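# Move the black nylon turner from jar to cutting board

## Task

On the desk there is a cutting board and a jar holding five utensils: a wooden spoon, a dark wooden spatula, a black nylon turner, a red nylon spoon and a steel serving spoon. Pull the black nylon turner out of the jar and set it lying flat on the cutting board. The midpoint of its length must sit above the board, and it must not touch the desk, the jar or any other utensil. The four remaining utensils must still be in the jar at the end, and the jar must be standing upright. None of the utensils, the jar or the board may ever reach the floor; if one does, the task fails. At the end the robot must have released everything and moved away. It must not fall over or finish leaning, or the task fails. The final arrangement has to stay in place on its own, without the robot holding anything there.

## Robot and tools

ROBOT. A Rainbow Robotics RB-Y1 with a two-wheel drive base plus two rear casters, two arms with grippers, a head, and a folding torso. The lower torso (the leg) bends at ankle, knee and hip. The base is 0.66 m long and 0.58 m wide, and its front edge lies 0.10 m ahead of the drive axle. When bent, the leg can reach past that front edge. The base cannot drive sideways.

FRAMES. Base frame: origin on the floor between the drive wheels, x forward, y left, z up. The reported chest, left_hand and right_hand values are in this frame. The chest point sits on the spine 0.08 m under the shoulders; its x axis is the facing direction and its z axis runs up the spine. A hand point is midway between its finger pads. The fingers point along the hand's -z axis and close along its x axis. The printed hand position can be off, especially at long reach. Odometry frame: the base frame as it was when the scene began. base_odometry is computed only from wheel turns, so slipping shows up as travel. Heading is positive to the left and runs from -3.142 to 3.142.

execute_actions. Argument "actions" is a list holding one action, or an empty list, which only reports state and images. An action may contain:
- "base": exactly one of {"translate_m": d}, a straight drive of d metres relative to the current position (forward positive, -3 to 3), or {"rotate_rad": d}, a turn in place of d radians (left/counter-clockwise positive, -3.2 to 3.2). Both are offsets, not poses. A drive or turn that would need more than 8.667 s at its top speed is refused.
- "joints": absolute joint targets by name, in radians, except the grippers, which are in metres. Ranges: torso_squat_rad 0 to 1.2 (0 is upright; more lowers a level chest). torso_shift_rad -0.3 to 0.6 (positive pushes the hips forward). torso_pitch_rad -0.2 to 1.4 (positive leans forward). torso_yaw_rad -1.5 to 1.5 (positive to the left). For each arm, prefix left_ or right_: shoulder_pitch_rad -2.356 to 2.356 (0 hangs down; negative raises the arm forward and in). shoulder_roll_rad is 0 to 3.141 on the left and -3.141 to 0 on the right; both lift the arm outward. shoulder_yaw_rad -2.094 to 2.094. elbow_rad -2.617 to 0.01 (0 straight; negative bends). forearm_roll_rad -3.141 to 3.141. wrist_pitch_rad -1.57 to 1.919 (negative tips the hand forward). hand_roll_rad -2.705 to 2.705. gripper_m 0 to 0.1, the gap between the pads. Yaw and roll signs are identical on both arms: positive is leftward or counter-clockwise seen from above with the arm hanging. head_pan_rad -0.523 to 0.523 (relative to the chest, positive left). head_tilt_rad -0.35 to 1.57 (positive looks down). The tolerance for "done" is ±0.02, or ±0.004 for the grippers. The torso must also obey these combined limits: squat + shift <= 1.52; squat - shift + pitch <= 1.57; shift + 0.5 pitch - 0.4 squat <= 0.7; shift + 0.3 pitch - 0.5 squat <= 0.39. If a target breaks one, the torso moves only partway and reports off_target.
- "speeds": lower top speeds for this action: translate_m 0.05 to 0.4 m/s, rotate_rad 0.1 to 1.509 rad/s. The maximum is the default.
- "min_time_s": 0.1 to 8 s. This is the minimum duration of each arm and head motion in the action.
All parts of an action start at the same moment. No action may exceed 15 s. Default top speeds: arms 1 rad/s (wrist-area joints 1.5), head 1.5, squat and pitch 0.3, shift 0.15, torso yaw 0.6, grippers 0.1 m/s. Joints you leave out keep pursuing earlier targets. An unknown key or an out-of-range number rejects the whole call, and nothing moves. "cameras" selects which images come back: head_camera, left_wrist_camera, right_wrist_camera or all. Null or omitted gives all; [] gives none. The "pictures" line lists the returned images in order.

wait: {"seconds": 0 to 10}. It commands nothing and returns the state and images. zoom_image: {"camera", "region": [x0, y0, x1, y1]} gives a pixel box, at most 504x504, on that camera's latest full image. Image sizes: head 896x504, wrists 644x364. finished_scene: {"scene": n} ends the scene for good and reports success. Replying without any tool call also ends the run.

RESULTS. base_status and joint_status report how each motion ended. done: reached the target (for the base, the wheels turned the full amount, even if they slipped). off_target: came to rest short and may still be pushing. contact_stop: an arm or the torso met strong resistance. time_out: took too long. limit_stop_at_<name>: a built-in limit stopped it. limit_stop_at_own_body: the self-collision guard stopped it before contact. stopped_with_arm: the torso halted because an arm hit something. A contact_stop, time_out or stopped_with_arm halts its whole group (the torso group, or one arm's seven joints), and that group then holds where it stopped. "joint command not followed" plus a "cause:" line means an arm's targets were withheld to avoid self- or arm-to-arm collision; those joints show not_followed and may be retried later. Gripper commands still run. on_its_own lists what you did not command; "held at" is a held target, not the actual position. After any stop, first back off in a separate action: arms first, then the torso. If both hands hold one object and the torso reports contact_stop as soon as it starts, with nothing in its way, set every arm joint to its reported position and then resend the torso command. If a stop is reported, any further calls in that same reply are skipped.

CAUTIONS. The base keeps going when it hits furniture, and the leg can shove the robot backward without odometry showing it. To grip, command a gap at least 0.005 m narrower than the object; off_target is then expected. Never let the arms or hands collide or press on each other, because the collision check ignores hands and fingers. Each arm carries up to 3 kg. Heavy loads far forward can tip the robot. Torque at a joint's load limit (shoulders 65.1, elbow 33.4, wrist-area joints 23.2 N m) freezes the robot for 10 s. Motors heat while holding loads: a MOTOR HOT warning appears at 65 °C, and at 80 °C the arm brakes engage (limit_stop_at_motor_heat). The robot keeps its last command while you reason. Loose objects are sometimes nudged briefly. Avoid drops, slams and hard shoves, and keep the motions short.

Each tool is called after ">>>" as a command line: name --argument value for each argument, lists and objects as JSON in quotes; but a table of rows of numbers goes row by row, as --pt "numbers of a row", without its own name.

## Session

>>> execute_actions --actions '[]' --cameras '["head_camera"]'

Scene clock: 0.00 s.
base_odometry: x=+0.000 y=+0.000 heading=+0.000 (m, m, rad; odometry frame)
base_status: not commanded
joint_positions: torso_squat_rad=+0.350 torso_shift_rad=+0.001 torso_pitch_rad=+0.001 torso_yaw_rad=-0.001 left_shoulder_pitch_rad=-0.019 left_shoulder_roll_rad=+0.028 left_shoulder_yaw_rad=-0.045 left_elbow_rad=-0.259 left_forearm_roll_rad=-0.030 left_wrist_pitch_rad=-0.035 left_hand_roll_rad=+0.010 left_gripper_m=+0.100 right_shoulder_pitch_rad=+0.041 right_shoulder_roll_rad=-0.015 right_shoulder_yaw_rad=+0.036 right_elbow_rad=-0.170 right_forearm_roll_rad=-0.022 right_wrist_pitch_rad=-0.034 right_hand_roll_rad=-0.007 right_gripper_m=+0.100 head_pan_rad=+0.000 head_tilt_rad=+0.401
joint_status: not commanded
chest: x=-0.2273 y=-0.0005 z=+1.2475 quat_wxyz=(+1.000, +0.000, +0.000, +0.000) (m; base frame)
left_hand: x=-0.0807 y=+0.2338 z=+0.5781 quat_wxyz=(+0.987, +0.012, -0.155, -0.038) (m; base frame)
right_hand: x=-0.1672 y=-0.2300 z=+0.5652 quat_wxyz=(+0.997, -0.005, -0.082, -0.003) (m; base frame)
pictures: head_camera
Images, in order (width x height): head_camera 896x504.

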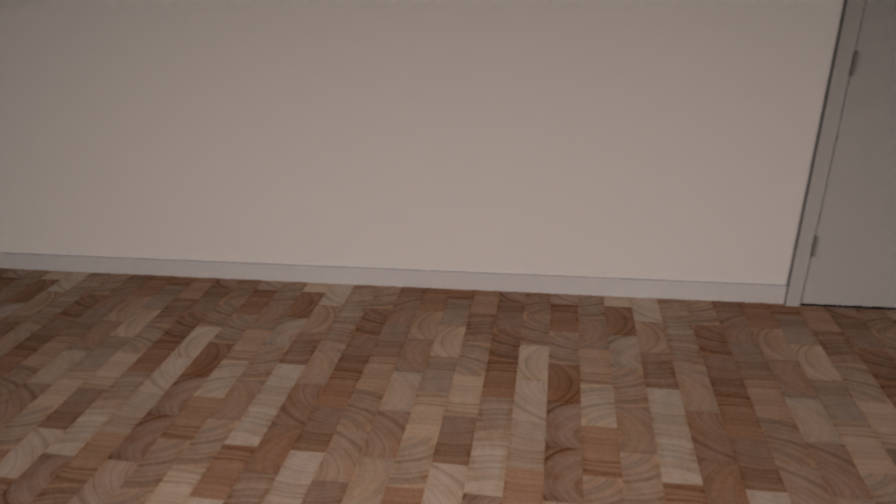

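>>> execute_actions --actions '[{"base":{"rotate_rad":1.6},"joints":{"head_pan_rad":0.5}}]' --cameras '["head_camera"]'

Scene clock: 6.90 s.
base_odometry: x=+0.000 y=+0.000 heading=+1.599 (m, m, rad; odometry frame)
base_status: done
joint_positions: torso_squat_rad=+0.350 torso_shift_rad=+0.001 torso_pitch_rad=+0.001 torso_yaw_rad=-0.001 left_shoulder_pitch_rad=-0.019 left_shoulder_roll_rad=+0.028 left_shoulder_yaw_rad=-0.045 left_elbow_rad=-0.259 left_forearm_roll_rad=-0.030 left_wrist_pitch_rad=-0.035 left_hand_roll_rad=+0.010 left_gripper_m=+0.100 right_shoulder_pitch_rad=+0.041 right_shoulder_roll_rad=-0.015 right_shoulder_yaw_rad=+0.036 right_elbow_rad=-0.170 right_forearm_roll_rad=-0.022 right_wrist_pitch_rad=-0.034 right_hand_roll_rad=-0.007 right_gripper_m=+0.100 head_pan_rad=+0.500 head_tilt_rad=+0.401
joint_status: all done
chest: x=-0.2273 y=-0.0005 z=+1.2475 quat_wxyz=(+1.000, +0.000, +0.000, +0.000) (m; base frame)
left_hand: x=-0.0807 y=+0.2338 z=+0.5781 quat_wxyz=(+0.987, +0.012, -0.155, -0.038) (m; base frame)
right_hand: x=-0.1672 y=-0.2300 z=+0.5652 quat_wxyz=(+0.997, -0.005, -0.082, -0.003) (m; base frame)
pictures: head_camera
Images, in order (width x height): head_camera 896x504.

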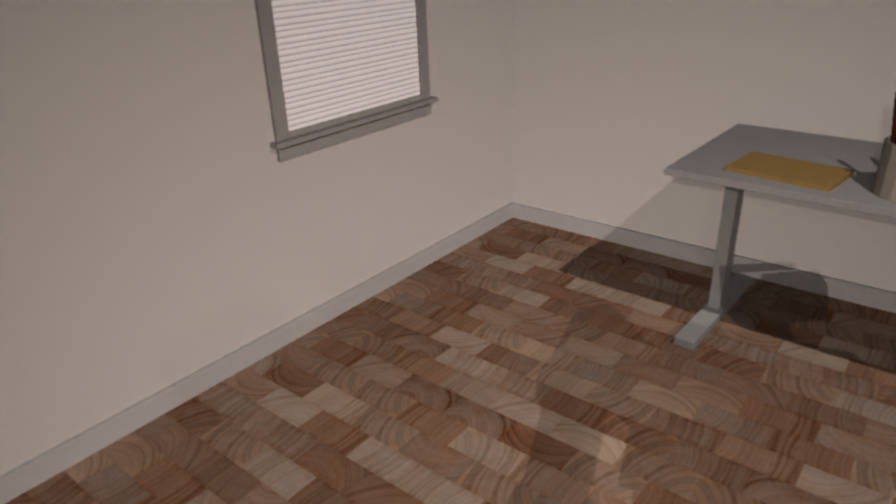

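>>> execute_actions --actions '[{"base":{"translate_m":0.8},"joints":{"head_pan_rad":0}}]' --cameras '["head_camera"]'

>>> zoom_image --camera "head_camera" --region '[400,50,700,250]'

Scene clock: 14.03 s.
base_odometry: x=-0.024 y=+0.800 heading=+1.601 (m, m, rad; odometry frame)
base_status: done
joint_positions: torso_squat_rad=+0.350 torso_shift_rad=+0.001 torso_pitch_rad=+0.001 torso_yaw_rad=-0.001 left_shoulder_pitch_rad=-0.019 left_shoulder_roll_rad=+0.028 left_shoulder_yaw_rad=-0.045 left_elbow_rad=-0.259 left_forearm_roll_rad=-0.030 left_wrist_pitch_rad=-0.035 left_hand_roll_rad=+0.010 left_gripper_m=+0.100 right_shoulder_pitch_rad=+0.041 right_shoulder_roll_rad=-0.015 right_shoulder_yaw_rad=+0.036 right_elbow_rad=-0.170 right_forearm_roll_rad=-0.022 right_wrist_pitch_rad=-0.034 right_hand_roll_rad=-0.007 right_gripper_m=+0.100 head_pan_rad=+0.000 head_tilt_rad=+0.401
joint_status: all done
chest: x=-0.2272 y=-0.0005 z=+1.2475 quat_wxyz=(+1.000, +0.000, +0.000, +0.000) (m; base frame)
left_hand: x=-0.0806 y=+0.2338 z=+0.5781 quat_wxyz=(+0.987, +0.012, -0.155, -0.038) (m; base frame)
right_hand: x=-0.1671 y=-0.2300 z=+0.5652 quat_wxyz=(+0.997, -0.005, -0.082, -0.003) (m; base frame)
pictures: head_camera
Images, in order (width x height): head_camera 896x504.

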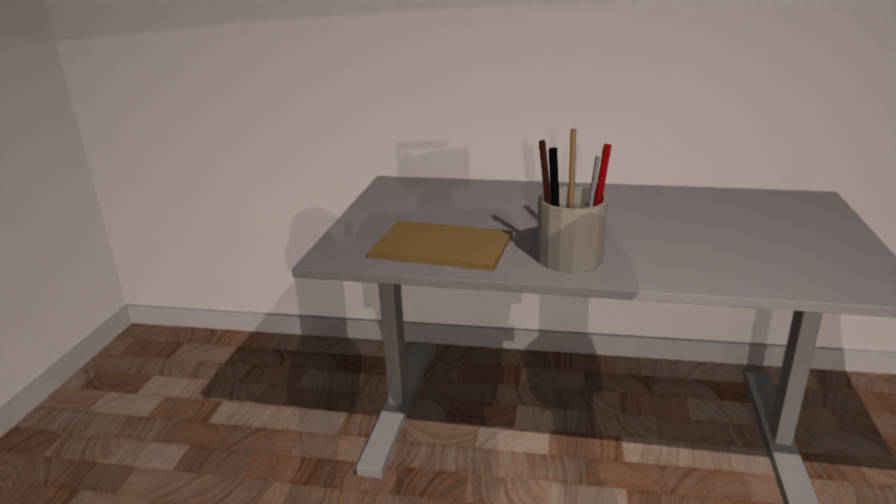

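Region (400, 50, 700, 250) of head_camera's 896x504 image, scaled by 1.680, with more detail than that image has.

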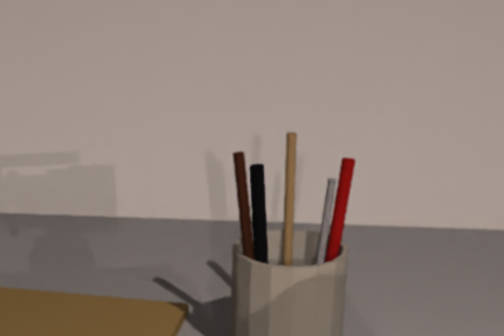

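>>> execute_actions --actions '[{"base":{"translate_m":0.5},"joints":{"torso_squat_rad":0.8,"head_tilt_rad":0.45,"right_shoulder_pitch_rad":-0.7,"right_shoulder_roll_rad":-0.17,"right_shoulder_yaw_rad":-0.17,"right_elbow_rad":-1.3,"right_forearm_roll_rad":-0.03,"right_wrist_pitch_rad":0.43,"right_hand_roll_rad":1.5,"right_gripper_m":0.05}}]' --cameras '["head_camera","right_wrist_camera"]'

>>> execute_actions --actions '[{"base":{"translate_m":0.08},"speeds":{"translate_m":0.1}}]' --cameras '["right_wrist_camera"]'

Scene clock: 23.10 s.
base_odometry: x=-0.039 y=+1.299 heading=+1.602 (m, m, rad; odometry frame)
base_status: done
joint_positions: torso_squat_rad=+0.800 torso_shift_rad=+0.001 torso_pitch_rad=+0.001 torso_yaw_rad=-0.001 left_shoulder_pitch_rad=-0.019 left_shoulder_roll_rad=+0.028 left_shoulder_yaw_rad=-0.045 left_elbow_rad=-0.259 left_forearm_roll_rad=-0.030 left_wrist_pitch_rad=-0.035 left_hand_roll_rad=+0.010 left_gripper_m=+0.100 right_shoulder_pitch_rad=-0.700 right_shoulder_roll_rad=-0.170 right_shoulder_yaw_rad=-0.170 right_elbow_rad=-1.300 right_forearm_roll_rad=-0.030 right_wrist_pitch_rad=+0.430 right_hand_roll_rad=+1.500 right_gripper_m=+0.050 head_pan_rad=+0.000 head_tilt_rad=+0.450
joint_status: all done
chest: x=-0.2273 y=-0.0004 z=+1.0776 quat_wxyz=(+1.000, +0.000, +0.001, +0.000) (m; base frame)
left_hand: x=-0.0807 y=+0.2338 z=+0.4082 quat_wxyz=(+0.987, +0.012, -0.155, -0.038) (m; base frame)
right_hand: x=+0.4486 y=-0.2416 z=+1.0364 quat_wxyz=(+0.504, -0.499, -0.494, +0.503) (m; base frame)
pictures: head_camera, right_wrist_camera
Images, in order (width x height): head_camera 896x504, right_wrist_camera 644x364.

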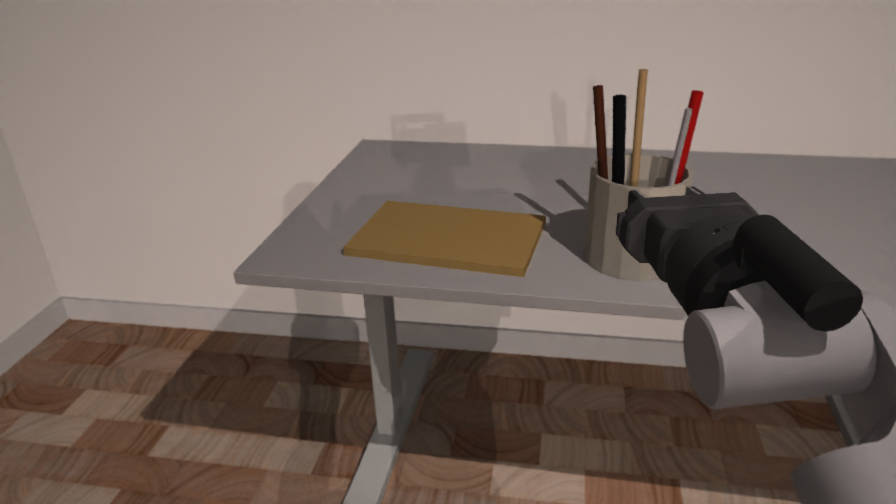

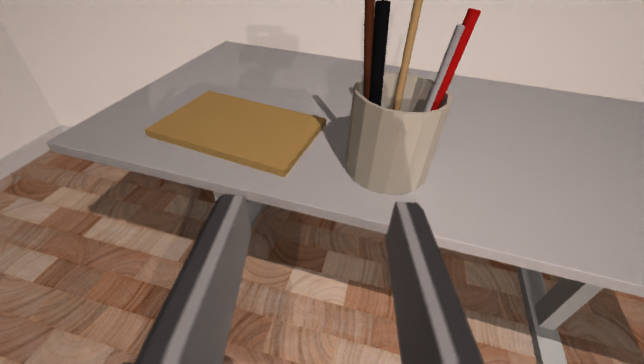

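Scene clock: 25.10 s.
base_odometry: x=-0.042 y=+1.379 heading=+1.603 (m, m, rad; odometry frame)
base_status: done
joint_positions: torso_squat_rad=+0.800 torso_shift_rad=+0.001 torso_pitch_rad=+0.001 torso_yaw_rad=-0.001 left_shoulder_pitch_rad=-0.019 left_shoulder_roll_rad=+0.028 left_shoulder_yaw_rad=-0.045 left_elbow_rad=-0.259 left_forearm_roll_rad=-0.030 left_wrist_pitch_rad=-0.035 left_hand_roll_rad=+0.010 left_gripper_m=+0.100 right_shoulder_pitch_rad=-0.700 right_shoulder_roll_rad=-0.170 right_shoulder_yaw_rad=-0.170 right_elbow_rad=-1.300 right_forearm_roll_rad=-0.030 right_wrist_pitch_rad=+0.430 right_hand_roll_rad=+1.500 right_gripper_m=+0.050 head_pan_rad=+0.000 head_tilt_rad=+0.450
joint_status: not commanded
chest: x=-0.2274 y=-0.0004 z=+1.0776 quat_wxyz=(+1.000, +0.000, +0.000, +0.000) (m; base frame)
left_hand: x=-0.0808 y=+0.2338 z=+0.4082 quat_wxyz=(+0.987, +0.012, -0.155, -0.038) (m; base frame)
right_hand: x=+0.4485 y=-0.2416 z=+1.0364 quat_wxyz=(+0.504, -0.499, -0.494, +0.503) (m; base frame)
pictures: right_wrist_camera
Images, in order (width x height): right_wrist_camera 644x364.

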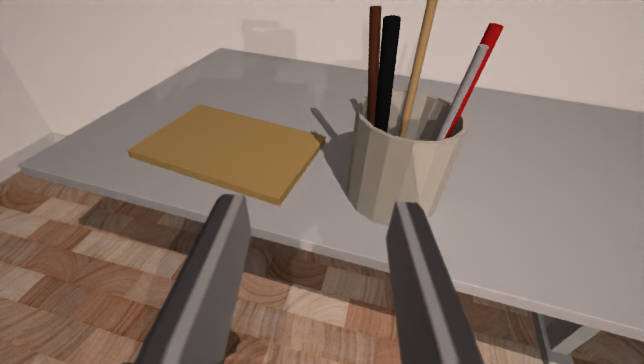

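>>> execute_actions --actions '[{"base":{"rotate_rad":-0.085}}]' --cameras '[]'

>>> execute_actions --actions '[{"base":{"translate_m":0.16},"speeds":{"translate_m":0.1}}]' --cameras '["head_camera","right_wrist_camera"]'

Scene clock: 32.27 s.
base_odometry: x=-0.042 y=+1.380 heading=+1.519 (m, m, rad; odometry frame)
base_status: done
joint_positions: torso_squat_rad=+0.800 torso_shift_rad=+0.001 torso_pitch_rad=+0.001 torso_yaw_rad=-0.001 left_shoulder_pitch_rad=-0.019 left_shoulder_roll_rad=+0.028 left_shoulder_yaw_rad=-0.045 left_elbow_rad=-0.259 left_forearm_roll_rad=-0.030 left_wrist_pitch_rad=-0.035 left_hand_roll_rad=+0.010 left_gripper_m=+0.100 right_shoulder_pitch_rad=-0.700 right_shoulder_roll_rad=-0.170 right_shoulder_yaw_rad=-0.170 right_elbow_rad=-1.300 right_forearm_roll_rad=-0.030 right_wrist_pitch_rad=+0.430 right_hand_roll_rad=+1.500 right_gripper_m=+0.050 head_pan_rad=+0.000 head_tilt_rad=+0.450
joint_status: not commanded
chest: x=-0.2274 y=-0.0004 z=+1.0776 quat_wxyz=(+1.000, +0.000, +0.000, +0.000) (m; base frame)
left_hand: x=-0.0808 y=+0.2338 z=+0.4082 quat_wxyz=(+0.987, +0.012, -0.155, -0.038) (m; base frame)
right_hand: x=+0.4485 y=-0.2416 z=+1.0364 quat_wxyz=(+0.504, -0.499, -0.494, +0.503) (m; base frame)
pictures: none
No camera images: the call's "cameras" was empty. Leave "cameras" out to get every camera's image.

Scene clock: 34.97 s.
base_odometry: x=-0.033 y=+1.539 heading=+1.518 (m, m, rad; odometry frame)
base_status: done
joint_positions: torso_squat_rad=+0.800 torso_shift_rad=+0.001 torso_pitch_rad=+0.001 torso_yaw_rad=-0.001 left_shoulder_pitch_rad=-0.019 left_shoulder_roll_rad=+0.028 left_shoulder_yaw_rad=-0.045 left_elbow_rad=-0.259 left_forearm_roll_rad=-0.030 left_wrist_pitch_rad=-0.035 left_hand_roll_rad=+0.010 left_gripper_m=+0.100 right_shoulder_pitch_rad=-0.700 right_shoulder_roll_rad=-0.170 right_shoulder_yaw_rad=-0.170 right_elbow_rad=-1.300 right_forearm_roll_rad=-0.030 right_wrist_pitch_rad=+0.430 right_hand_roll_rad=+1.500 right_gripper_m=+0.050 head_pan_rad=+0.000 head_tilt_rad=+0.450
joint_status: not commanded
chest: x=-0.2274 y=-0.0004 z=+1.0776 quat_wxyz=(+1.000, +0.000, +0.000, +0.000) (m; base frame)
left_hand: x=-0.0808 y=+0.2339 z=+0.4082 quat_wxyz=(+0.987, +0.012, -0.155, -0.038) (m; base frame)
right_hand: x=+0.4485 y=-0.2416 z=+1.0363 quat_wxyz=(+0.504, -0.499, -0.494, +0.503) (m; base frame)
pictures: head_camera, right_wrist_camera
Images, in order (width x height): head_camera 896x504, right_wrist_camera 644x364.

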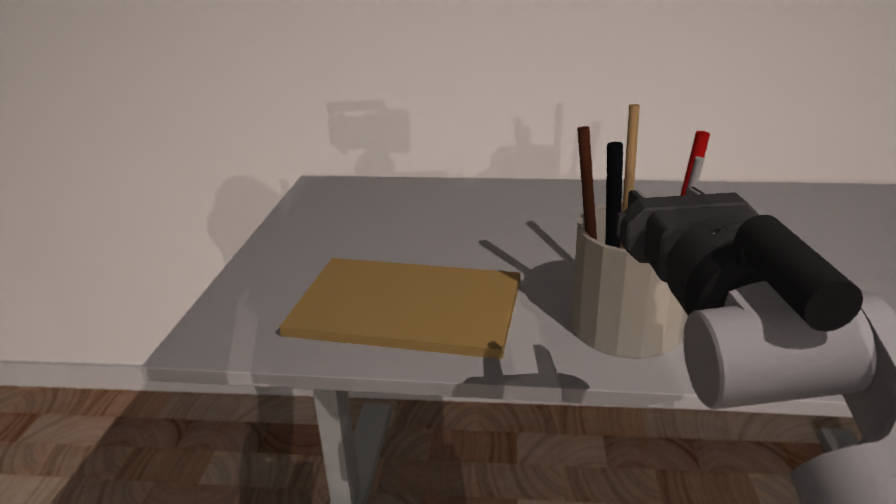

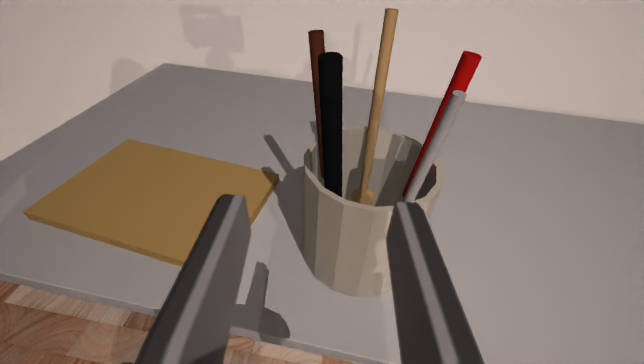

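>>> execute_actions --actions '[{"base":{"translate_m":0.1},"speeds":{"translate_m":0.08}}]' --cameras '["head_camera","right_wrist_camera"]'

Scene clock: 39.10 s.
base_odometry: x=-0.028 y=+1.639 heading=+1.517 (m, m, rad; odometry frame)
base_status: done
joint_positions: torso_squat_rad=+0.800 torso_shift_rad=+0.001 torso_pitch_rad=+0.001 torso_yaw_rad=-0.001 left_shoulder_pitch_rad=-0.019 left_shoulder_roll_rad=+0.028 left_shoulder_yaw_rad=-0.045 left_elbow_rad=-0.259 left_forearm_roll_rad=-0.030 left_wrist_pitch_rad=-0.035 left_hand_roll_rad=+0.010 left_gripper_m=+0.100 right_shoulder_pitch_rad=-0.700 right_shoulder_roll_rad=-0.170 right_shoulder_yaw_rad=-0.170 right_elbow_rad=-1.300 right_forearm_roll_rad=-0.030 right_wrist_pitch_rad=+0.430 right_hand_roll_rad=+1.500 right_gripper_m=+0.050 head_pan_rad=+0.000 head_tilt_rad=+0.450
joint_status: not commanded
chest: x=-0.2273 y=-0.0004 z=+1.0776 quat_wxyz=(+1.000, +0.000, +0.000, +0.000) (m; base frame)
left_hand: x=-0.0808 y=+0.2339 z=+0.4082 quat_wxyz=(+0.987, +0.012, -0.155, -0.038) (m; base frame)
right_hand: x=+0.4486 y=-0.2416 z=+1.0363 quat_wxyz=(+0.504, -0.499, -0.494, +0.503) (m; base frame)
pictures: head_camera, right_wrist_camera
Images, in order (width x height): head_camera 896x504, right_wrist_camera 644x364.

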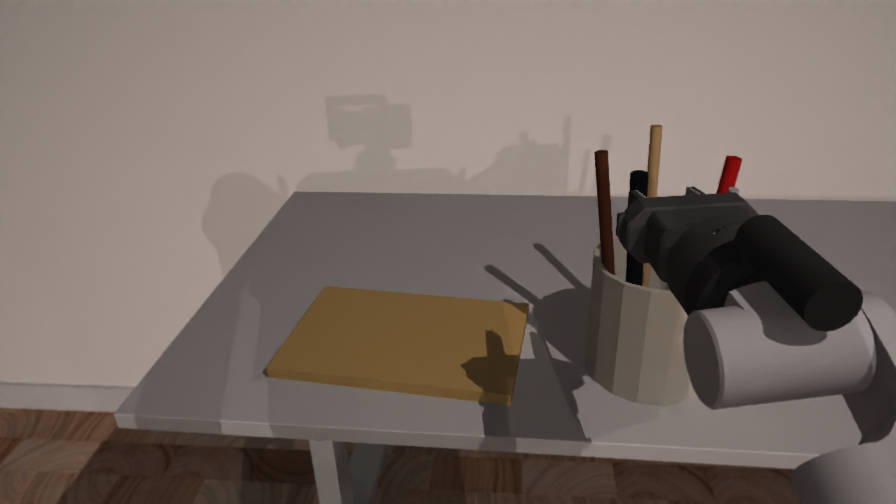

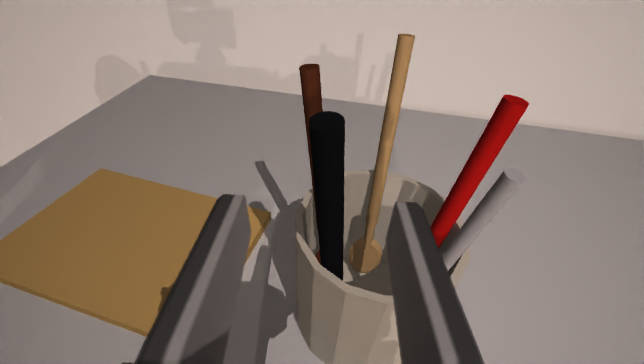

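>>> execute_actions --actions '[{"base":{"translate_m":0.072},"joints":{"torso_squat_rad":0.83},"speeds":{"translate_m":0.06}}]' --cameras '["right_wrist_camera"]'

Scene clock: 45.80 s.
base_odometry: x=-0.024 y=+1.711 heading=+1.516 (m, m, rad; odometry frame)
base_status: done
joint_positions: torso_squat_rad=+0.830 torso_shift_rad=+0.001 torso_pitch_rad=+0.001 torso_yaw_rad=-0.001 left_shoulder_pitch_rad=-0.019 left_shoulder_roll_rad=+0.028 left_shoulder_yaw_rad=-0.045 left_elbow_rad=-0.259 left_forearm_roll_rad=-0.030 left_wrist_pitch_rad=-0.035 left_hand_roll_rad=+0.010 left_gripper_m=+0.100 right_shoulder_pitch_rad=-0.700 right_shoulder_roll_rad=-0.170 right_shoulder_yaw_rad=-0.170 right_elbow_rad=-1.300 right_forearm_roll_rad=-0.030 right_wrist_pitch_rad=+0.430 right_hand_roll_rad=+1.500 right_gripper_m=+0.050 head_pan_rad=+0.000 head_tilt_rad=+0.450
joint_status: all done
chest: x=-0.2274 y=-0.0004 z=+1.0623 quat_wxyz=(+1.000, +0.000, +0.000, +0.000) (m; base frame)
left_hand: x=-0.0808 y=+0.2339 z=+0.3930 quat_wxyz=(+0.987, +0.012, -0.155, -0.038) (m; base frame)
right_hand: x=+0.4485 y=-0.2416 z=+1.0211 quat_wxyz=(+0.504, -0.499, -0.494, +0.503) (m; base frame)
pictures: right_wrist_camera
Images, in order (width x height): right_wrist_camera 644x364.

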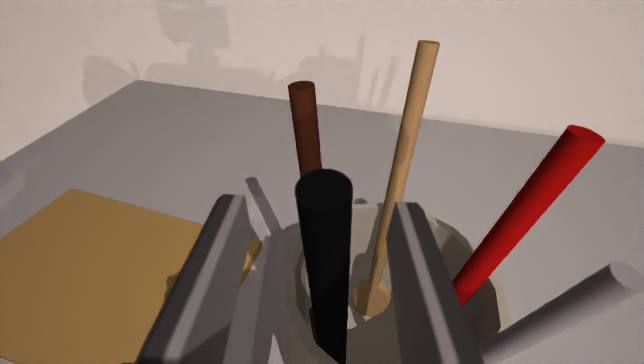

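>>> execute_actions --actions '[{"base":{"translate_m":0.015},"speeds":{"translate_m":0.05}}]' --cameras '[]'

>>> execute_actions --actions '[{"joints":{"right_gripper_m":0.005}}]' --cameras '["right_wrist_camera"]'

>>> execute_actions --actions '[{"joints":{"torso_squat_rad":0.62,"head_pan_rad":-0.2,"head_tilt_rad":0.6}}]' --cameras '["head_camera","right_wrist_camera"]'

Scene clock: 52.20 s.
base_odometry: x=-0.023 y=+1.726 heading=+1.515 (m, m, rad; odometry frame)
base_status: done
joint_positions: torso_squat_rad=+0.830 torso_shift_rad=+0.001 torso_pitch_rad=+0.001 torso_yaw_rad=-0.001 left_shoulder_pitch_rad=-0.019 left_shoulder_roll_rad=+0.028 left_shoulder_yaw_rad=-0.045 left_elbow_rad=-0.259 left_forearm_roll_rad=-0.030 left_wrist_pitch_rad=-0.035 left_hand_roll_rad=+0.010 left_gripper_m=+0.100 right_shoulder_pitch_rad=-0.700 right_shoulder_roll_rad=-0.170 right_shoulder_yaw_rad=-0.170 right_elbow_rad=-1.300 right_forearm_roll_rad=-0.030 right_wrist_pitch_rad=+0.430 right_hand_roll_rad=+1.500 right_gripper_m=+0.050 head_pan_rad=+0.000 head_tilt_rad=+0.450
joint_status: not commanded
chest: x=-0.2274 y=-0.0004 z=+1.0623 quat_wxyz=(+1.000, +0.000, +0.000, +0.000) (m; base frame)
left_hand: x=-0.0808 y=+0.2339 z=+0.3930 quat_wxyz=(+0.987, +0.012, -0.155, -0.038) (m; base frame)
right_hand: x=+0.4485 y=-0.2416 z=+1.0211 quat_wxyz=(+0.504, -0.499, -0.494, +0.503) (m; base frame)
pictures: none
No camera images: the call's "cameras" was empty. Leave "cameras" out to get every camera's image.

Scene clock: 53.13 s.
base_odometry: x=-0.023 y=+1.726 heading=+1.515 (m, m, rad; odometry frame)
base_status: not commanded
joint_positions: torso_squat_rad=+0.830 torso_shift_rad=+0.001 torso_pitch_rad=+0.001 torso_yaw_rad=-0.001 left_shoulder_pitch_rad=-0.019 left_shoulder_roll_rad=+0.028 left_shoulder_yaw_rad=-0.045 left_elbow_rad=-0.259 left_forearm_roll_rad=-0.030 left_wrist_pitch_rad=-0.035 left_hand_roll_rad=+0.010 left_gripper_m=+0.100 right_shoulder_pitch_rad=-0.700 right_shoulder_roll_rad=-0.170 right_shoulder_yaw_rad=-0.170 right_elbow_rad=-1.300 right_forearm_roll_rad=-0.030 right_wrist_pitch_rad=+0.430 right_hand_roll_rad=+1.500 right_gripper_m=+0.019 head_pan_rad=+0.000 head_tilt_rad=+0.450
joint_status: right_gripper_m off_target (ended at +0.019, target +0.005)
chest: x=-0.2274 y=-0.0004 z=+1.0623 quat_wxyz=(+1.000, +0.000, +0.000, +0.000) (m; base frame)
left_hand: x=-0.0808 y=+0.2339 z=+0.3930 quat_wxyz=(+0.987, +0.012, -0.155, -0.038) (m; base frame)
right_hand: x=+0.4485 y=-0.2416 z=+1.0211 quat_wxyz=(+0.504, -0.499, -0.494, +0.503) (m; base frame)
pictures: right_wrist_camera
Images, in order (width x height): right_wrist_camera 644x364.

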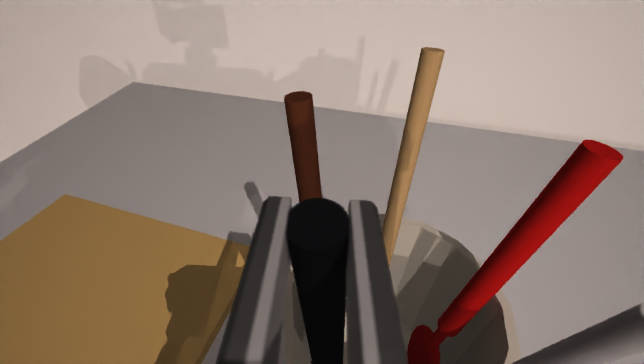

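Scene clock: 54.63 s.
base_odometry: x=-0.023 y=+1.726 heading=+1.515 (m, m, rad; odometry frame)
base_status: not commanded
joint_positions: torso_squat_rad=+0.620 torso_shift_rad=+0.001 torso_pitch_rad=+0.001 torso_yaw_rad=-0.001 left_shoulder_pitch_rad=-0.019 left_shoulder_roll_rad=+0.028 left_shoulder_yaw_rad=-0.045 left_elbow_rad=-0.259 left_forearm_roll_rad=-0.030 left_wrist_pitch_rad=-0.035 left_hand_roll_rad=+0.010 left_gripper_m=+0.100 right_shoulder_pitch_rad=-0.700 right_shoulder_roll_rad=-0.170 right_shoulder_yaw_rad=-0.170 right_elbow_rad=-1.300 right_forearm_roll_rad=-0.030 right_wrist_pitch_rad=+0.430 right_hand_roll_rad=+1.500 right_gripper_m=+0.019 head_pan_rad=-0.200 head_tilt_rad=+0.600
joint_status: all done
chest: x=-0.2272 y=-0.0005 z=+1.1597 quat_wxyz=(+1.000, +0.000, +0.001, +0.000) (m; base frame)
left_hand: x=-0.0808 y=+0.2338 z=+0.4902 quat_wxyz=(+0.987, +0.012, -0.155, -0.038) (m; base frame)
right_hand: x=+0.4487 y=-0.2417 z=+1.1181 quat_wxyz=(+0.504, -0.499, -0.493, +0.503) (m; base frame)
pictures: head_camera, right_wrist_camera
Images, in order (width x height): head_camera 896x504, right_wrist_camera 644x364.

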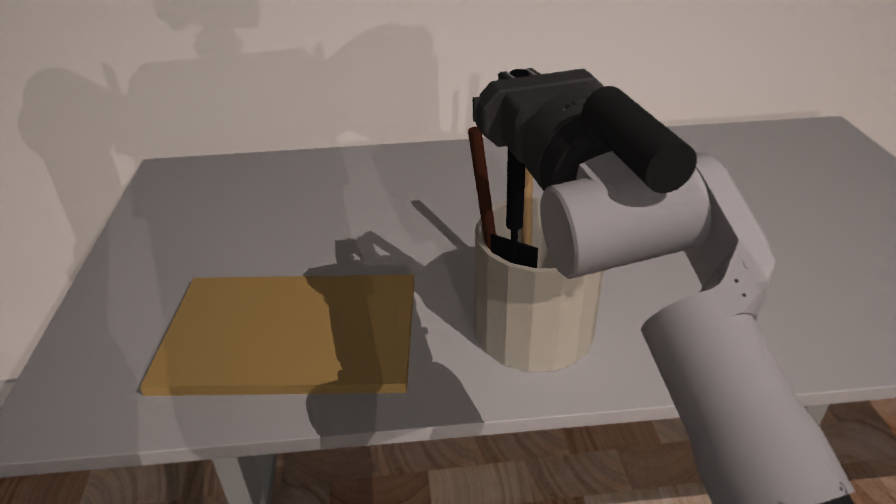

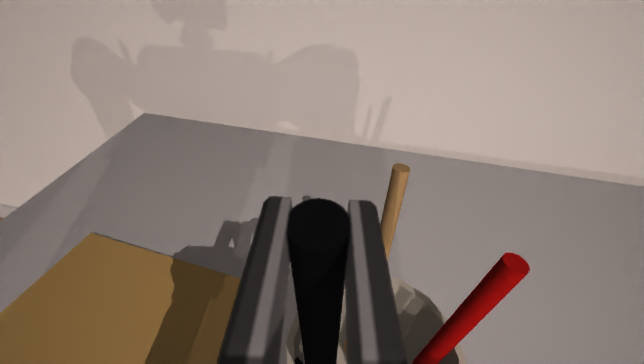

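Blade faces front-ish, which suits a fingers-down placement.

>>> execute_actions --actions '[{"joints":{"torso_squat_rad":0.1}}]' --cameras '["head_camera"]'

>>> execute_actions --actions '[{"base":{"translate_m":-0.15},"speeds":{"translate_m":0.1}}]' --cameras '["head_camera"]'

Scene clock: 62.77 s.
base_odometry: x=-0.023 y=+1.726 heading=+1.515 (m, m, rad; odometry frame)
base_status: not commanded
joint_positions: torso_squat_rad=+0.100 torso_shift_rad=+0.001 torso_pitch_rad=+0.001 torso_yaw_rad=-0.001 left_shoulder_pitch_rad=-0.019 left_shoulder_roll_rad=+0.028 left_shoulder_yaw_rad=-0.045 left_elbow_rad=-0.259 left_forearm_roll_rad=-0.030 left_wrist_pitch_rad=-0.035 left_hand_roll_rad=+0.010 left_gripper_m=+0.100 right_shoulder_pitch_rad=-0.700 right_shoulder_roll_rad=-0.170 right_shoulder_yaw_rad=-0.170 right_elbow_rad=-1.300 right_forearm_roll_rad=-0.030 right_wrist_pitch_rad=+0.430 right_hand_roll_rad=+1.500 right_gripper_m=+0.019 head_pan_rad=-0.200 head_tilt_rad=+0.600
joint_status: all done
chest: x=-0.2271 y=-0.0005 z=+1.2864 quat_wxyz=(+1.000, +0.000, +0.001, +0.000) (m; base frame)
left_hand: x=-0.0807 y=+0.2337 z=+0.6170 quat_wxyz=(+0.987, +0.012, -0.155, -0.038) (m; base frame)
right_hand: x=+0.4487 y=-0.2418 z=+1.2449 quat_wxyz=(+0.504, -0.499, -0.493, +0.503) (m; base frame)
pictures: head_camera
Images, in order (width x height): head_camera 896x504.

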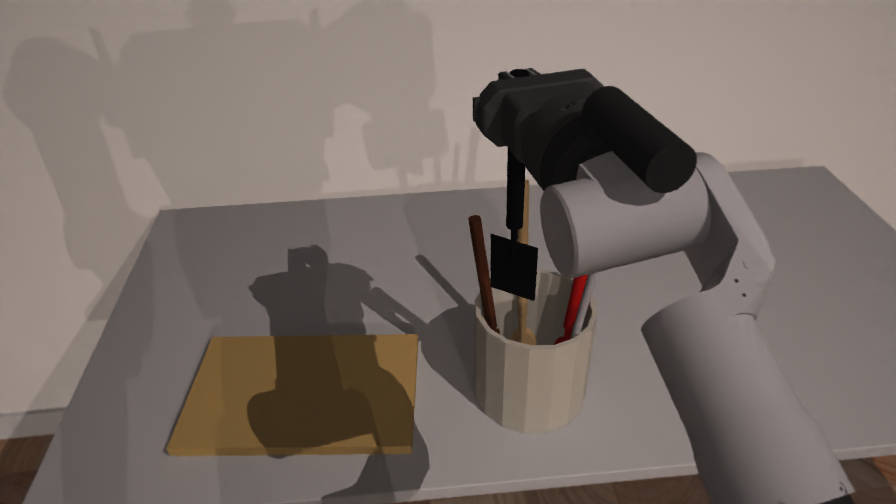

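Scene clock: 65.10 s.
base_odometry: x=-0.031 y=+1.577 heading=+1.516 (m, m, rad; odometry frame)
base_status: done
joint_positions: torso_squat_rad=+0.100 torso_shift_rad=+0.001 torso_pitch_rad=+0.001 torso_yaw_rad=-0.001 left_shoulder_pitch_rad=-0.019 left_shoulder_roll_rad=+0.028 left_shoulder_yaw_rad=-0.045 left_elbow_rad=-0.259 left_forearm_roll_rad=-0.030 left_wrist_pitch_rad=-0.035 left_hand_roll_rad=+0.010 left_gripper_m=+0.100 right_shoulder_pitch_rad=-0.700 right_shoulder_roll_rad=-0.170 right_shoulder_yaw_rad=-0.170 right_elbow_rad=-1.300 right_forearm_roll_rad=-0.030 right_wrist_pitch_rad=+0.430 right_hand_roll_rad=+1.500 right_gripper_m=+0.019 head_pan_rad=-0.200 head_tilt_rad=+0.600
joint_status: not commanded
chest: x=-0.2273 y=-0.0005 z=+1.2864 quat_wxyz=(+1.000, +0.000, +0.000, +0.000) (m; base frame)
left_hand: x=-0.0807 y=+0.2337 z=+0.6170 quat_wxyz=(+0.987, +0.012, -0.155, -0.038) (m; base frame)
right_hand: x=+0.4486 y=-0.2418 z=+1.2450 quat_wxyz=(+0.504, -0.499, -0.494, +0.503) (m; base frame)
pictures: head_camera
Images, in order (width x height): head_camera 896x504.

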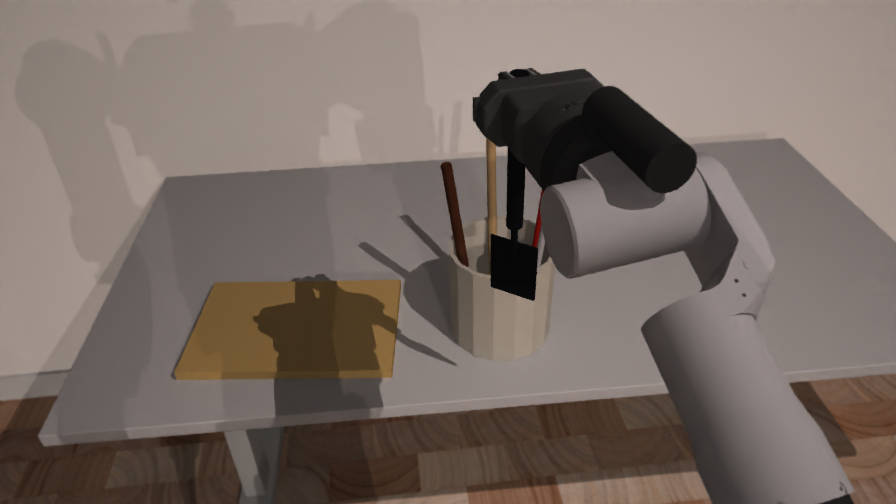

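>>> execute_actions --actions '[{"joints":{"torso_yaw_rad":0.2,"right_wrist_pitch_rad":1.2,"right_hand_roll_rad":-0.2,"right_shoulder_pitch_rad":-0.7,"right_elbow_rad":-1.0,"right_shoulder_roll_rad":-0.1,"right_shoulder_yaw_rad":0,"head_tilt_rad":0.8,"left_shoulder_roll_rad":0.15},"min_time_s":2.5}]' --cameras '["head_camera","right_wrist_camera"]'

Scene clock: 82.17 s.
base_odometry: x=-0.031 y=+1.577 heading=+1.516 (m, m, rad; odometry frame)
base_status: not commanded
joint_positions: torso_squat_rad=+0.100 torso_shift_rad=+0.001 torso_pitch_rad=+0.001 torso_yaw_rad=+0.200 left_shoulder_pitch_rad=-0.019 left_shoulder_roll_rad=+0.150 left_shoulder_yaw_rad=-0.045 left_elbow_rad=-0.259 left_forearm_roll_rad=-0.030 left_wrist_pitch_rad=-0.035 left_hand_roll_rad=+0.010 left_gripper_m=+0.100 right_shoulder_pitch_rad=-0.700 right_shoulder_roll_rad=-0.100 right_shoulder_yaw_rad=+0.000 right_elbow_rad=-1.000 right_forearm_roll_rad=-0.030 right_wrist_pitch_rad=+1.200 right_hand_roll_rad=-0.200 right_gripper_m=+0.019 head_pan_rad=-0.200 head_tilt_rad=+0.800
joint_status: all done
chest: x=-0.2273 y=-0.0005 z=+1.2864 quat_wxyz=(+0.995, +0.000, +0.000, +0.100) (m; base frame)
left_hand: x=-0.1480 y=+0.3475 z=+0.6245 quat_wxyz=(+0.984, +0.087, -0.145, +0.053) (m; base frame)
right_hand: x=+0.3543 y=-0.0742 z=+0.9558 quat_wxyz=(+0.968, +0.005, -0.235, +0.094) (m; base frame)
pictures: head_camera, right_wrist_camera
Images, in order (width x height): head_camera 896x504, right_wrist_camera 644x364.

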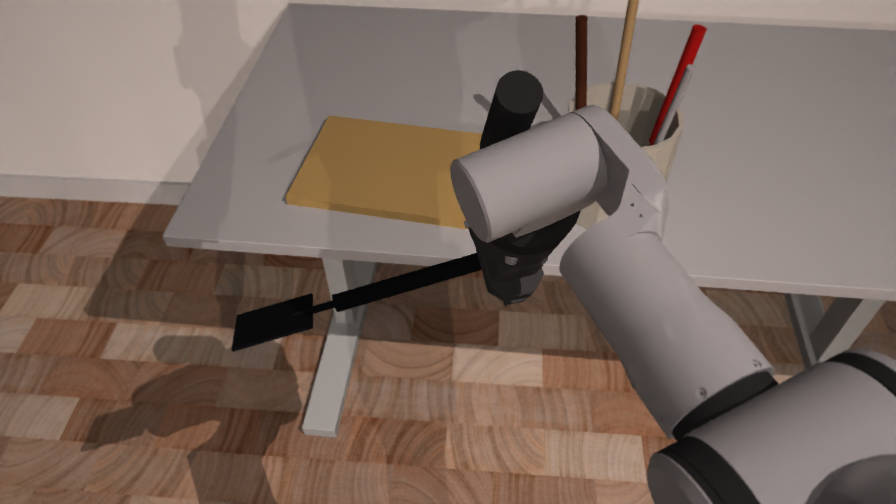

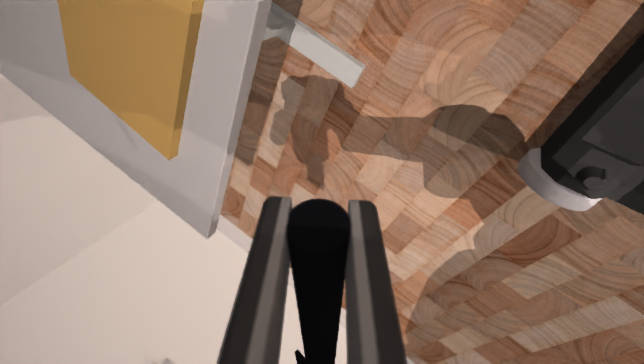

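>>> execute_actions --actions '[{"base":{"translate_m":0.25},"joints":{"torso_yaw_rad":0.3,"right_hand_roll_rad":-0.42,"head_pan_rad":-0.3},"speeds":{"translate_m":0.12}}]' --cameras '["head_camera","right_wrist_camera"]'

Scene clock: 92.70 s.
base_odometry: x=-0.017 y=+1.826 heading=+1.514 (m, m, rad; odometry frame)
base_status: done
joint_positions: torso_squat_rad=+0.100 torso_shift_rad=+0.001 torso_pitch_rad=+0.001 torso_yaw_rad=+0.300 left_shoulder_pitch_rad=-0.019 left_shoulder_roll_rad=+0.150 left_shoulder_yaw_rad=-0.045 left_elbow_rad=-0.259 left_forearm_roll_rad=-0.030 left_wrist_pitch_rad=-0.035 left_hand_roll_rad=+0.010 left_gripper_m=+0.100 right_shoulder_pitch_rad=-0.700 right_shoulder_roll_rad=-0.100 right_shoulder_yaw_rad=+0.000 right_elbow_rad=-1.000 right_forearm_roll_rad=-0.030 right_wrist_pitch_rad=+1.200 right_hand_roll_rad=-0.420 right_gripper_m=+0.019 head_pan_rad=-0.300 head_tilt_rad=+0.800
joint_status: all done
chest: x=-0.2272 y=-0.0005 z=+1.2864 quat_wxyz=(+0.989, +0.000, +0.000, +0.149) (m; base frame)
left_hand: x=-0.1831 y=+0.3539 z=+0.6245 quat_wxyz=(+0.980, +0.094, -0.140, +0.102) (m; base frame)
right_hand: x=+0.3587 y=-0.0156 z=+0.9558 quat_wxyz=(+0.971, +0.042, -0.231, +0.035) (m; base frame)
pictures: head_camera, right_wrist_camera
Images, in order (width x height): head_camera 896x504, right_wrist_camera 644x364.

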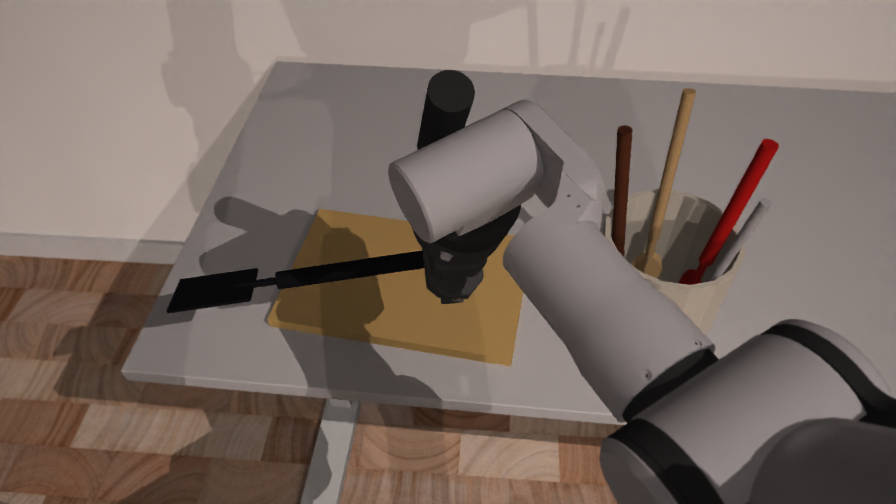

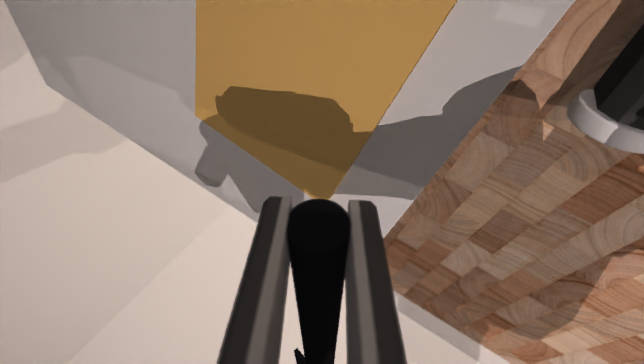

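>>> execute_actions --actions '[{"base":{"translate_m":0.1},"joints":{"torso_yaw_rad":0.25,"torso_shift_rad":0.12,"torso_squat_rad":0.45,"head_pan_rad":0.0,"right_hand_roll_rad":-0.5},"speeds":{"translate_m":0.08}}]' --cameras '["head_camera","right_wrist_camera"]'

Scene clock: 103.67 s.
base_odometry: x=-0.012 y=+1.926 heading=+1.513 (m, m, rad; odometry frame)
base_status: done
joint_positions: torso_squat_rad=+0.450 torso_shift_rad=+0.120 torso_pitch_rad=+0.001 torso_yaw_rad=+0.250 left_shoulder_pitch_rad=-0.019 left_shoulder_roll_rad=+0.150 left_shoulder_yaw_rad=-0.045 left_elbow_rad=-0.259 left_forearm_roll_rad=-0.030 left_wrist_pitch_rad=-0.035 left_hand_roll_rad=+0.010 left_gripper_m=+0.100 right_shoulder_pitch_rad=-0.700 right_shoulder_roll_rad=-0.100 right_shoulder_yaw_rad=+0.000 right_elbow_rad=-1.000 right_forearm_roll_rad=-0.030 right_wrist_pitch_rad=+1.200 right_hand_roll_rad=-0.500 right_gripper_m=+0.019 head_pan_rad=+0.000 head_tilt_rad=+0.800
joint_status: all done
chest: x=-0.1522 y=-0.0005 z=+1.2157 quat_wxyz=(+0.992, +0.000, +0.000, +0.125) (m; base frame)
left_hand: x=-0.0904 y=+0.3513 z=+0.5538 quat_wxyz=(+0.983, +0.090, -0.142, +0.077) (m; base frame)
right_hand: x=+0.4322 y=-0.0448 z=+0.8851 quat_wxyz=(+0.972, +0.046, -0.230, -0.028) (m; base frame)
pictures: head_camera, right_wrist_camera
Images, in order (width x height): head_camera 896x504, right_wrist_camera 644x364.

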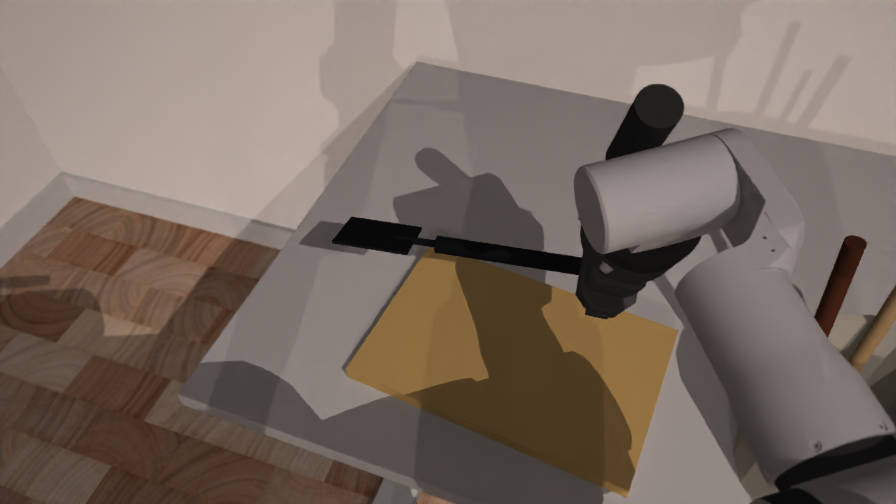

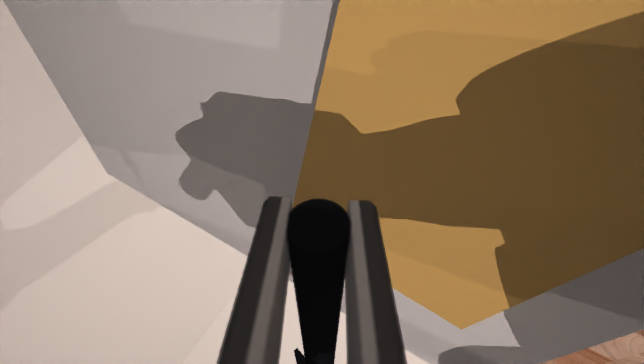

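>>> execute_actions --actions '[{"joints":{"torso_yaw_rad":0.22,"torso_shift_rad":0.08,"torso_squat_rad":0.61,"right_hand_roll_rad":-0.4}}]' --cameras '["head_camera","right_wrist_camera"]'

Scene clock: 107.23 s.
base_odometry: x=-0.012 y=+1.926 heading=+1.513 (m, m, rad; odometry frame)
base_status: not commanded
joint_positions: torso_squat_rad=+0.610 torso_shift_rad=+0.080 torso_pitch_rad=+0.001 torso_yaw_rad=+0.220 left_shoulder_pitch_rad=-0.019 left_shoulder_roll_rad=+0.150 left_shoulder_yaw_rad=-0.045 left_elbow_rad=-0.259 left_forearm_roll_rad=-0.030 left_wrist_pitch_rad=-0.035 left_hand_roll_rad=+0.010 left_gripper_m=+0.100 right_shoulder_pitch_rad=-0.700 right_shoulder_roll_rad=-0.100 right_shoulder_yaw_rad=+0.000 right_elbow_rad=-1.000 right_forearm_roll_rad=-0.030 right_wrist_pitch_rad=+1.200 right_hand_roll_rad=-0.400 right_gripper_m=+0.019 head_pan_rad=+0.000 head_tilt_rad=+0.800
joint_status: all done
chest: x=-0.1820 y=-0.0004 z=+1.1618 quat_wxyz=(+0.994, +0.000, +0.000, +0.110) (m; base frame)
left_hand: x=-0.1095 y=+0.3493 z=+0.4999 quat_wxyz=(+0.984, +0.088, -0.144, +0.062) (m; base frame)
right_hand: x=+0.4009 y=-0.0623 z=+0.8313 quat_wxyz=(+0.972, +0.031, -0.233, +0.006) (m; base frame)
pictures: head_camera, right_wrist_camera
Images, in order (width x height): head_camera 896x504, right_wrist_camera 644x364.

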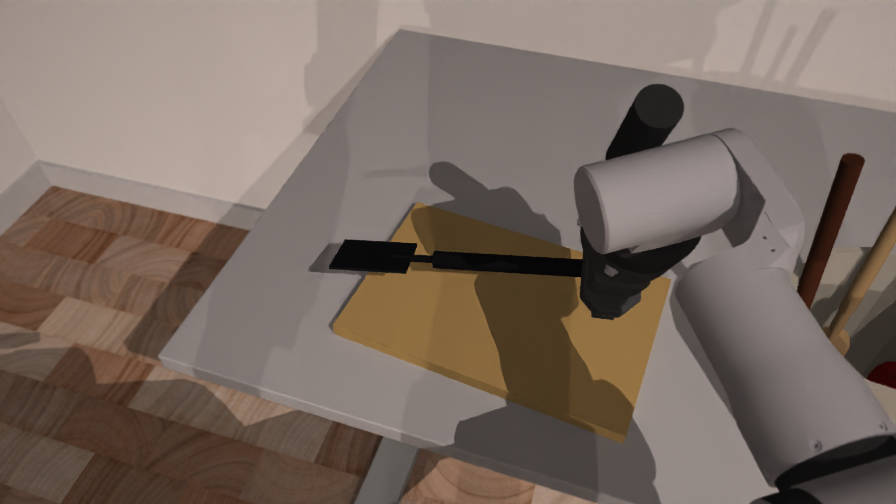

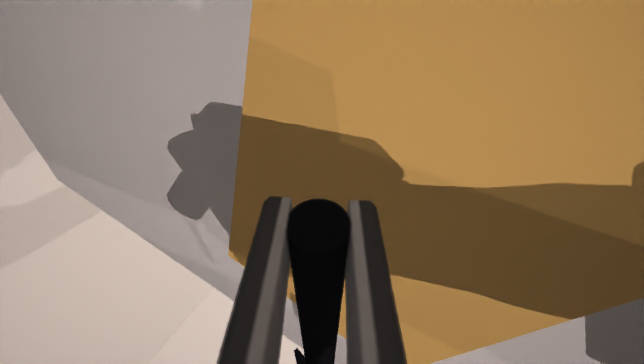

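>>> execute_actions --actions '[{"joints":{"torso_yaw_rad":0.19,"torso_squat_rad":0.67,"right_hand_roll_rad":-0.33}}]' --cameras '["head_camera","right_wrist_camera"]'

Scene clock: 110.17 s.
base_odometry: x=-0.012 y=+1.926 heading=+1.513 (m, m, rad; odometry frame)
base_status: not commanded
joint_positions: torso_squat_rad=+0.670 torso_shift_rad=+0.080 torso_pitch_rad=+0.001 torso_yaw_rad=+0.190 left_shoulder_pitch_rad=-0.019 left_shoulder_roll_rad=+0.150 left_shoulder_yaw_rad=-0.045 left_elbow_rad=-0.259 left_forearm_roll_rad=-0.030 left_wrist_pitch_rad=-0.035 left_hand_roll_rad=+0.010 left_gripper_m=+0.100 right_shoulder_pitch_rad=-0.700 right_shoulder_roll_rad=-0.100 right_shoulder_yaw_rad=+0.000 right_elbow_rad=-1.000 right_forearm_roll_rad=-0.030 right_wrist_pitch_rad=+1.200 right_hand_roll_rad=-0.330 right_gripper_m=+0.019 head_pan_rad=+0.000 head_tilt_rad=+0.800
joint_status: all done
chest: x=-0.1839 y=-0.0004 z=+1.1368 quat_wxyz=(+0.995, +0.000, +0.000, +0.095) (m; base frame)
left_hand: x=-0.1010 y=+0.3469 z=+0.4749 quat_wxyz=(+0.985, +0.086, -0.145, +0.048) (m; base frame)
right_hand: x=+0.3968 y=-0.0798 z=+0.8063 quat_wxyz=(+0.972, +0.019, -0.234, +0.026) (m; base frame)
pictures: head_camera, right_wrist_camera
Images, in order (width x height): head_camera 896x504, right_wrist_camera 644x364.

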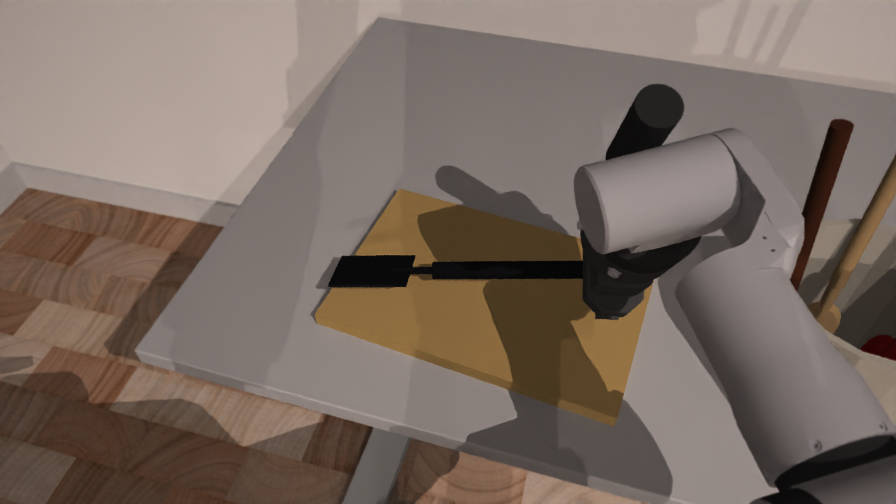

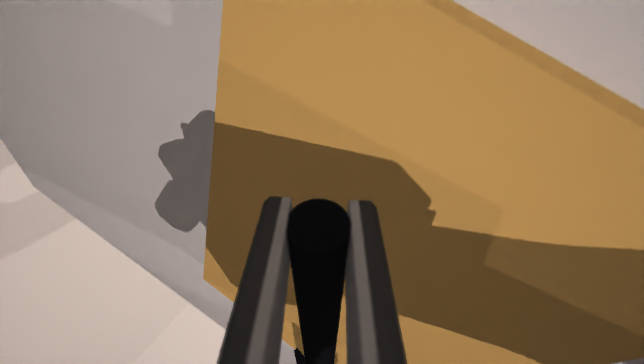

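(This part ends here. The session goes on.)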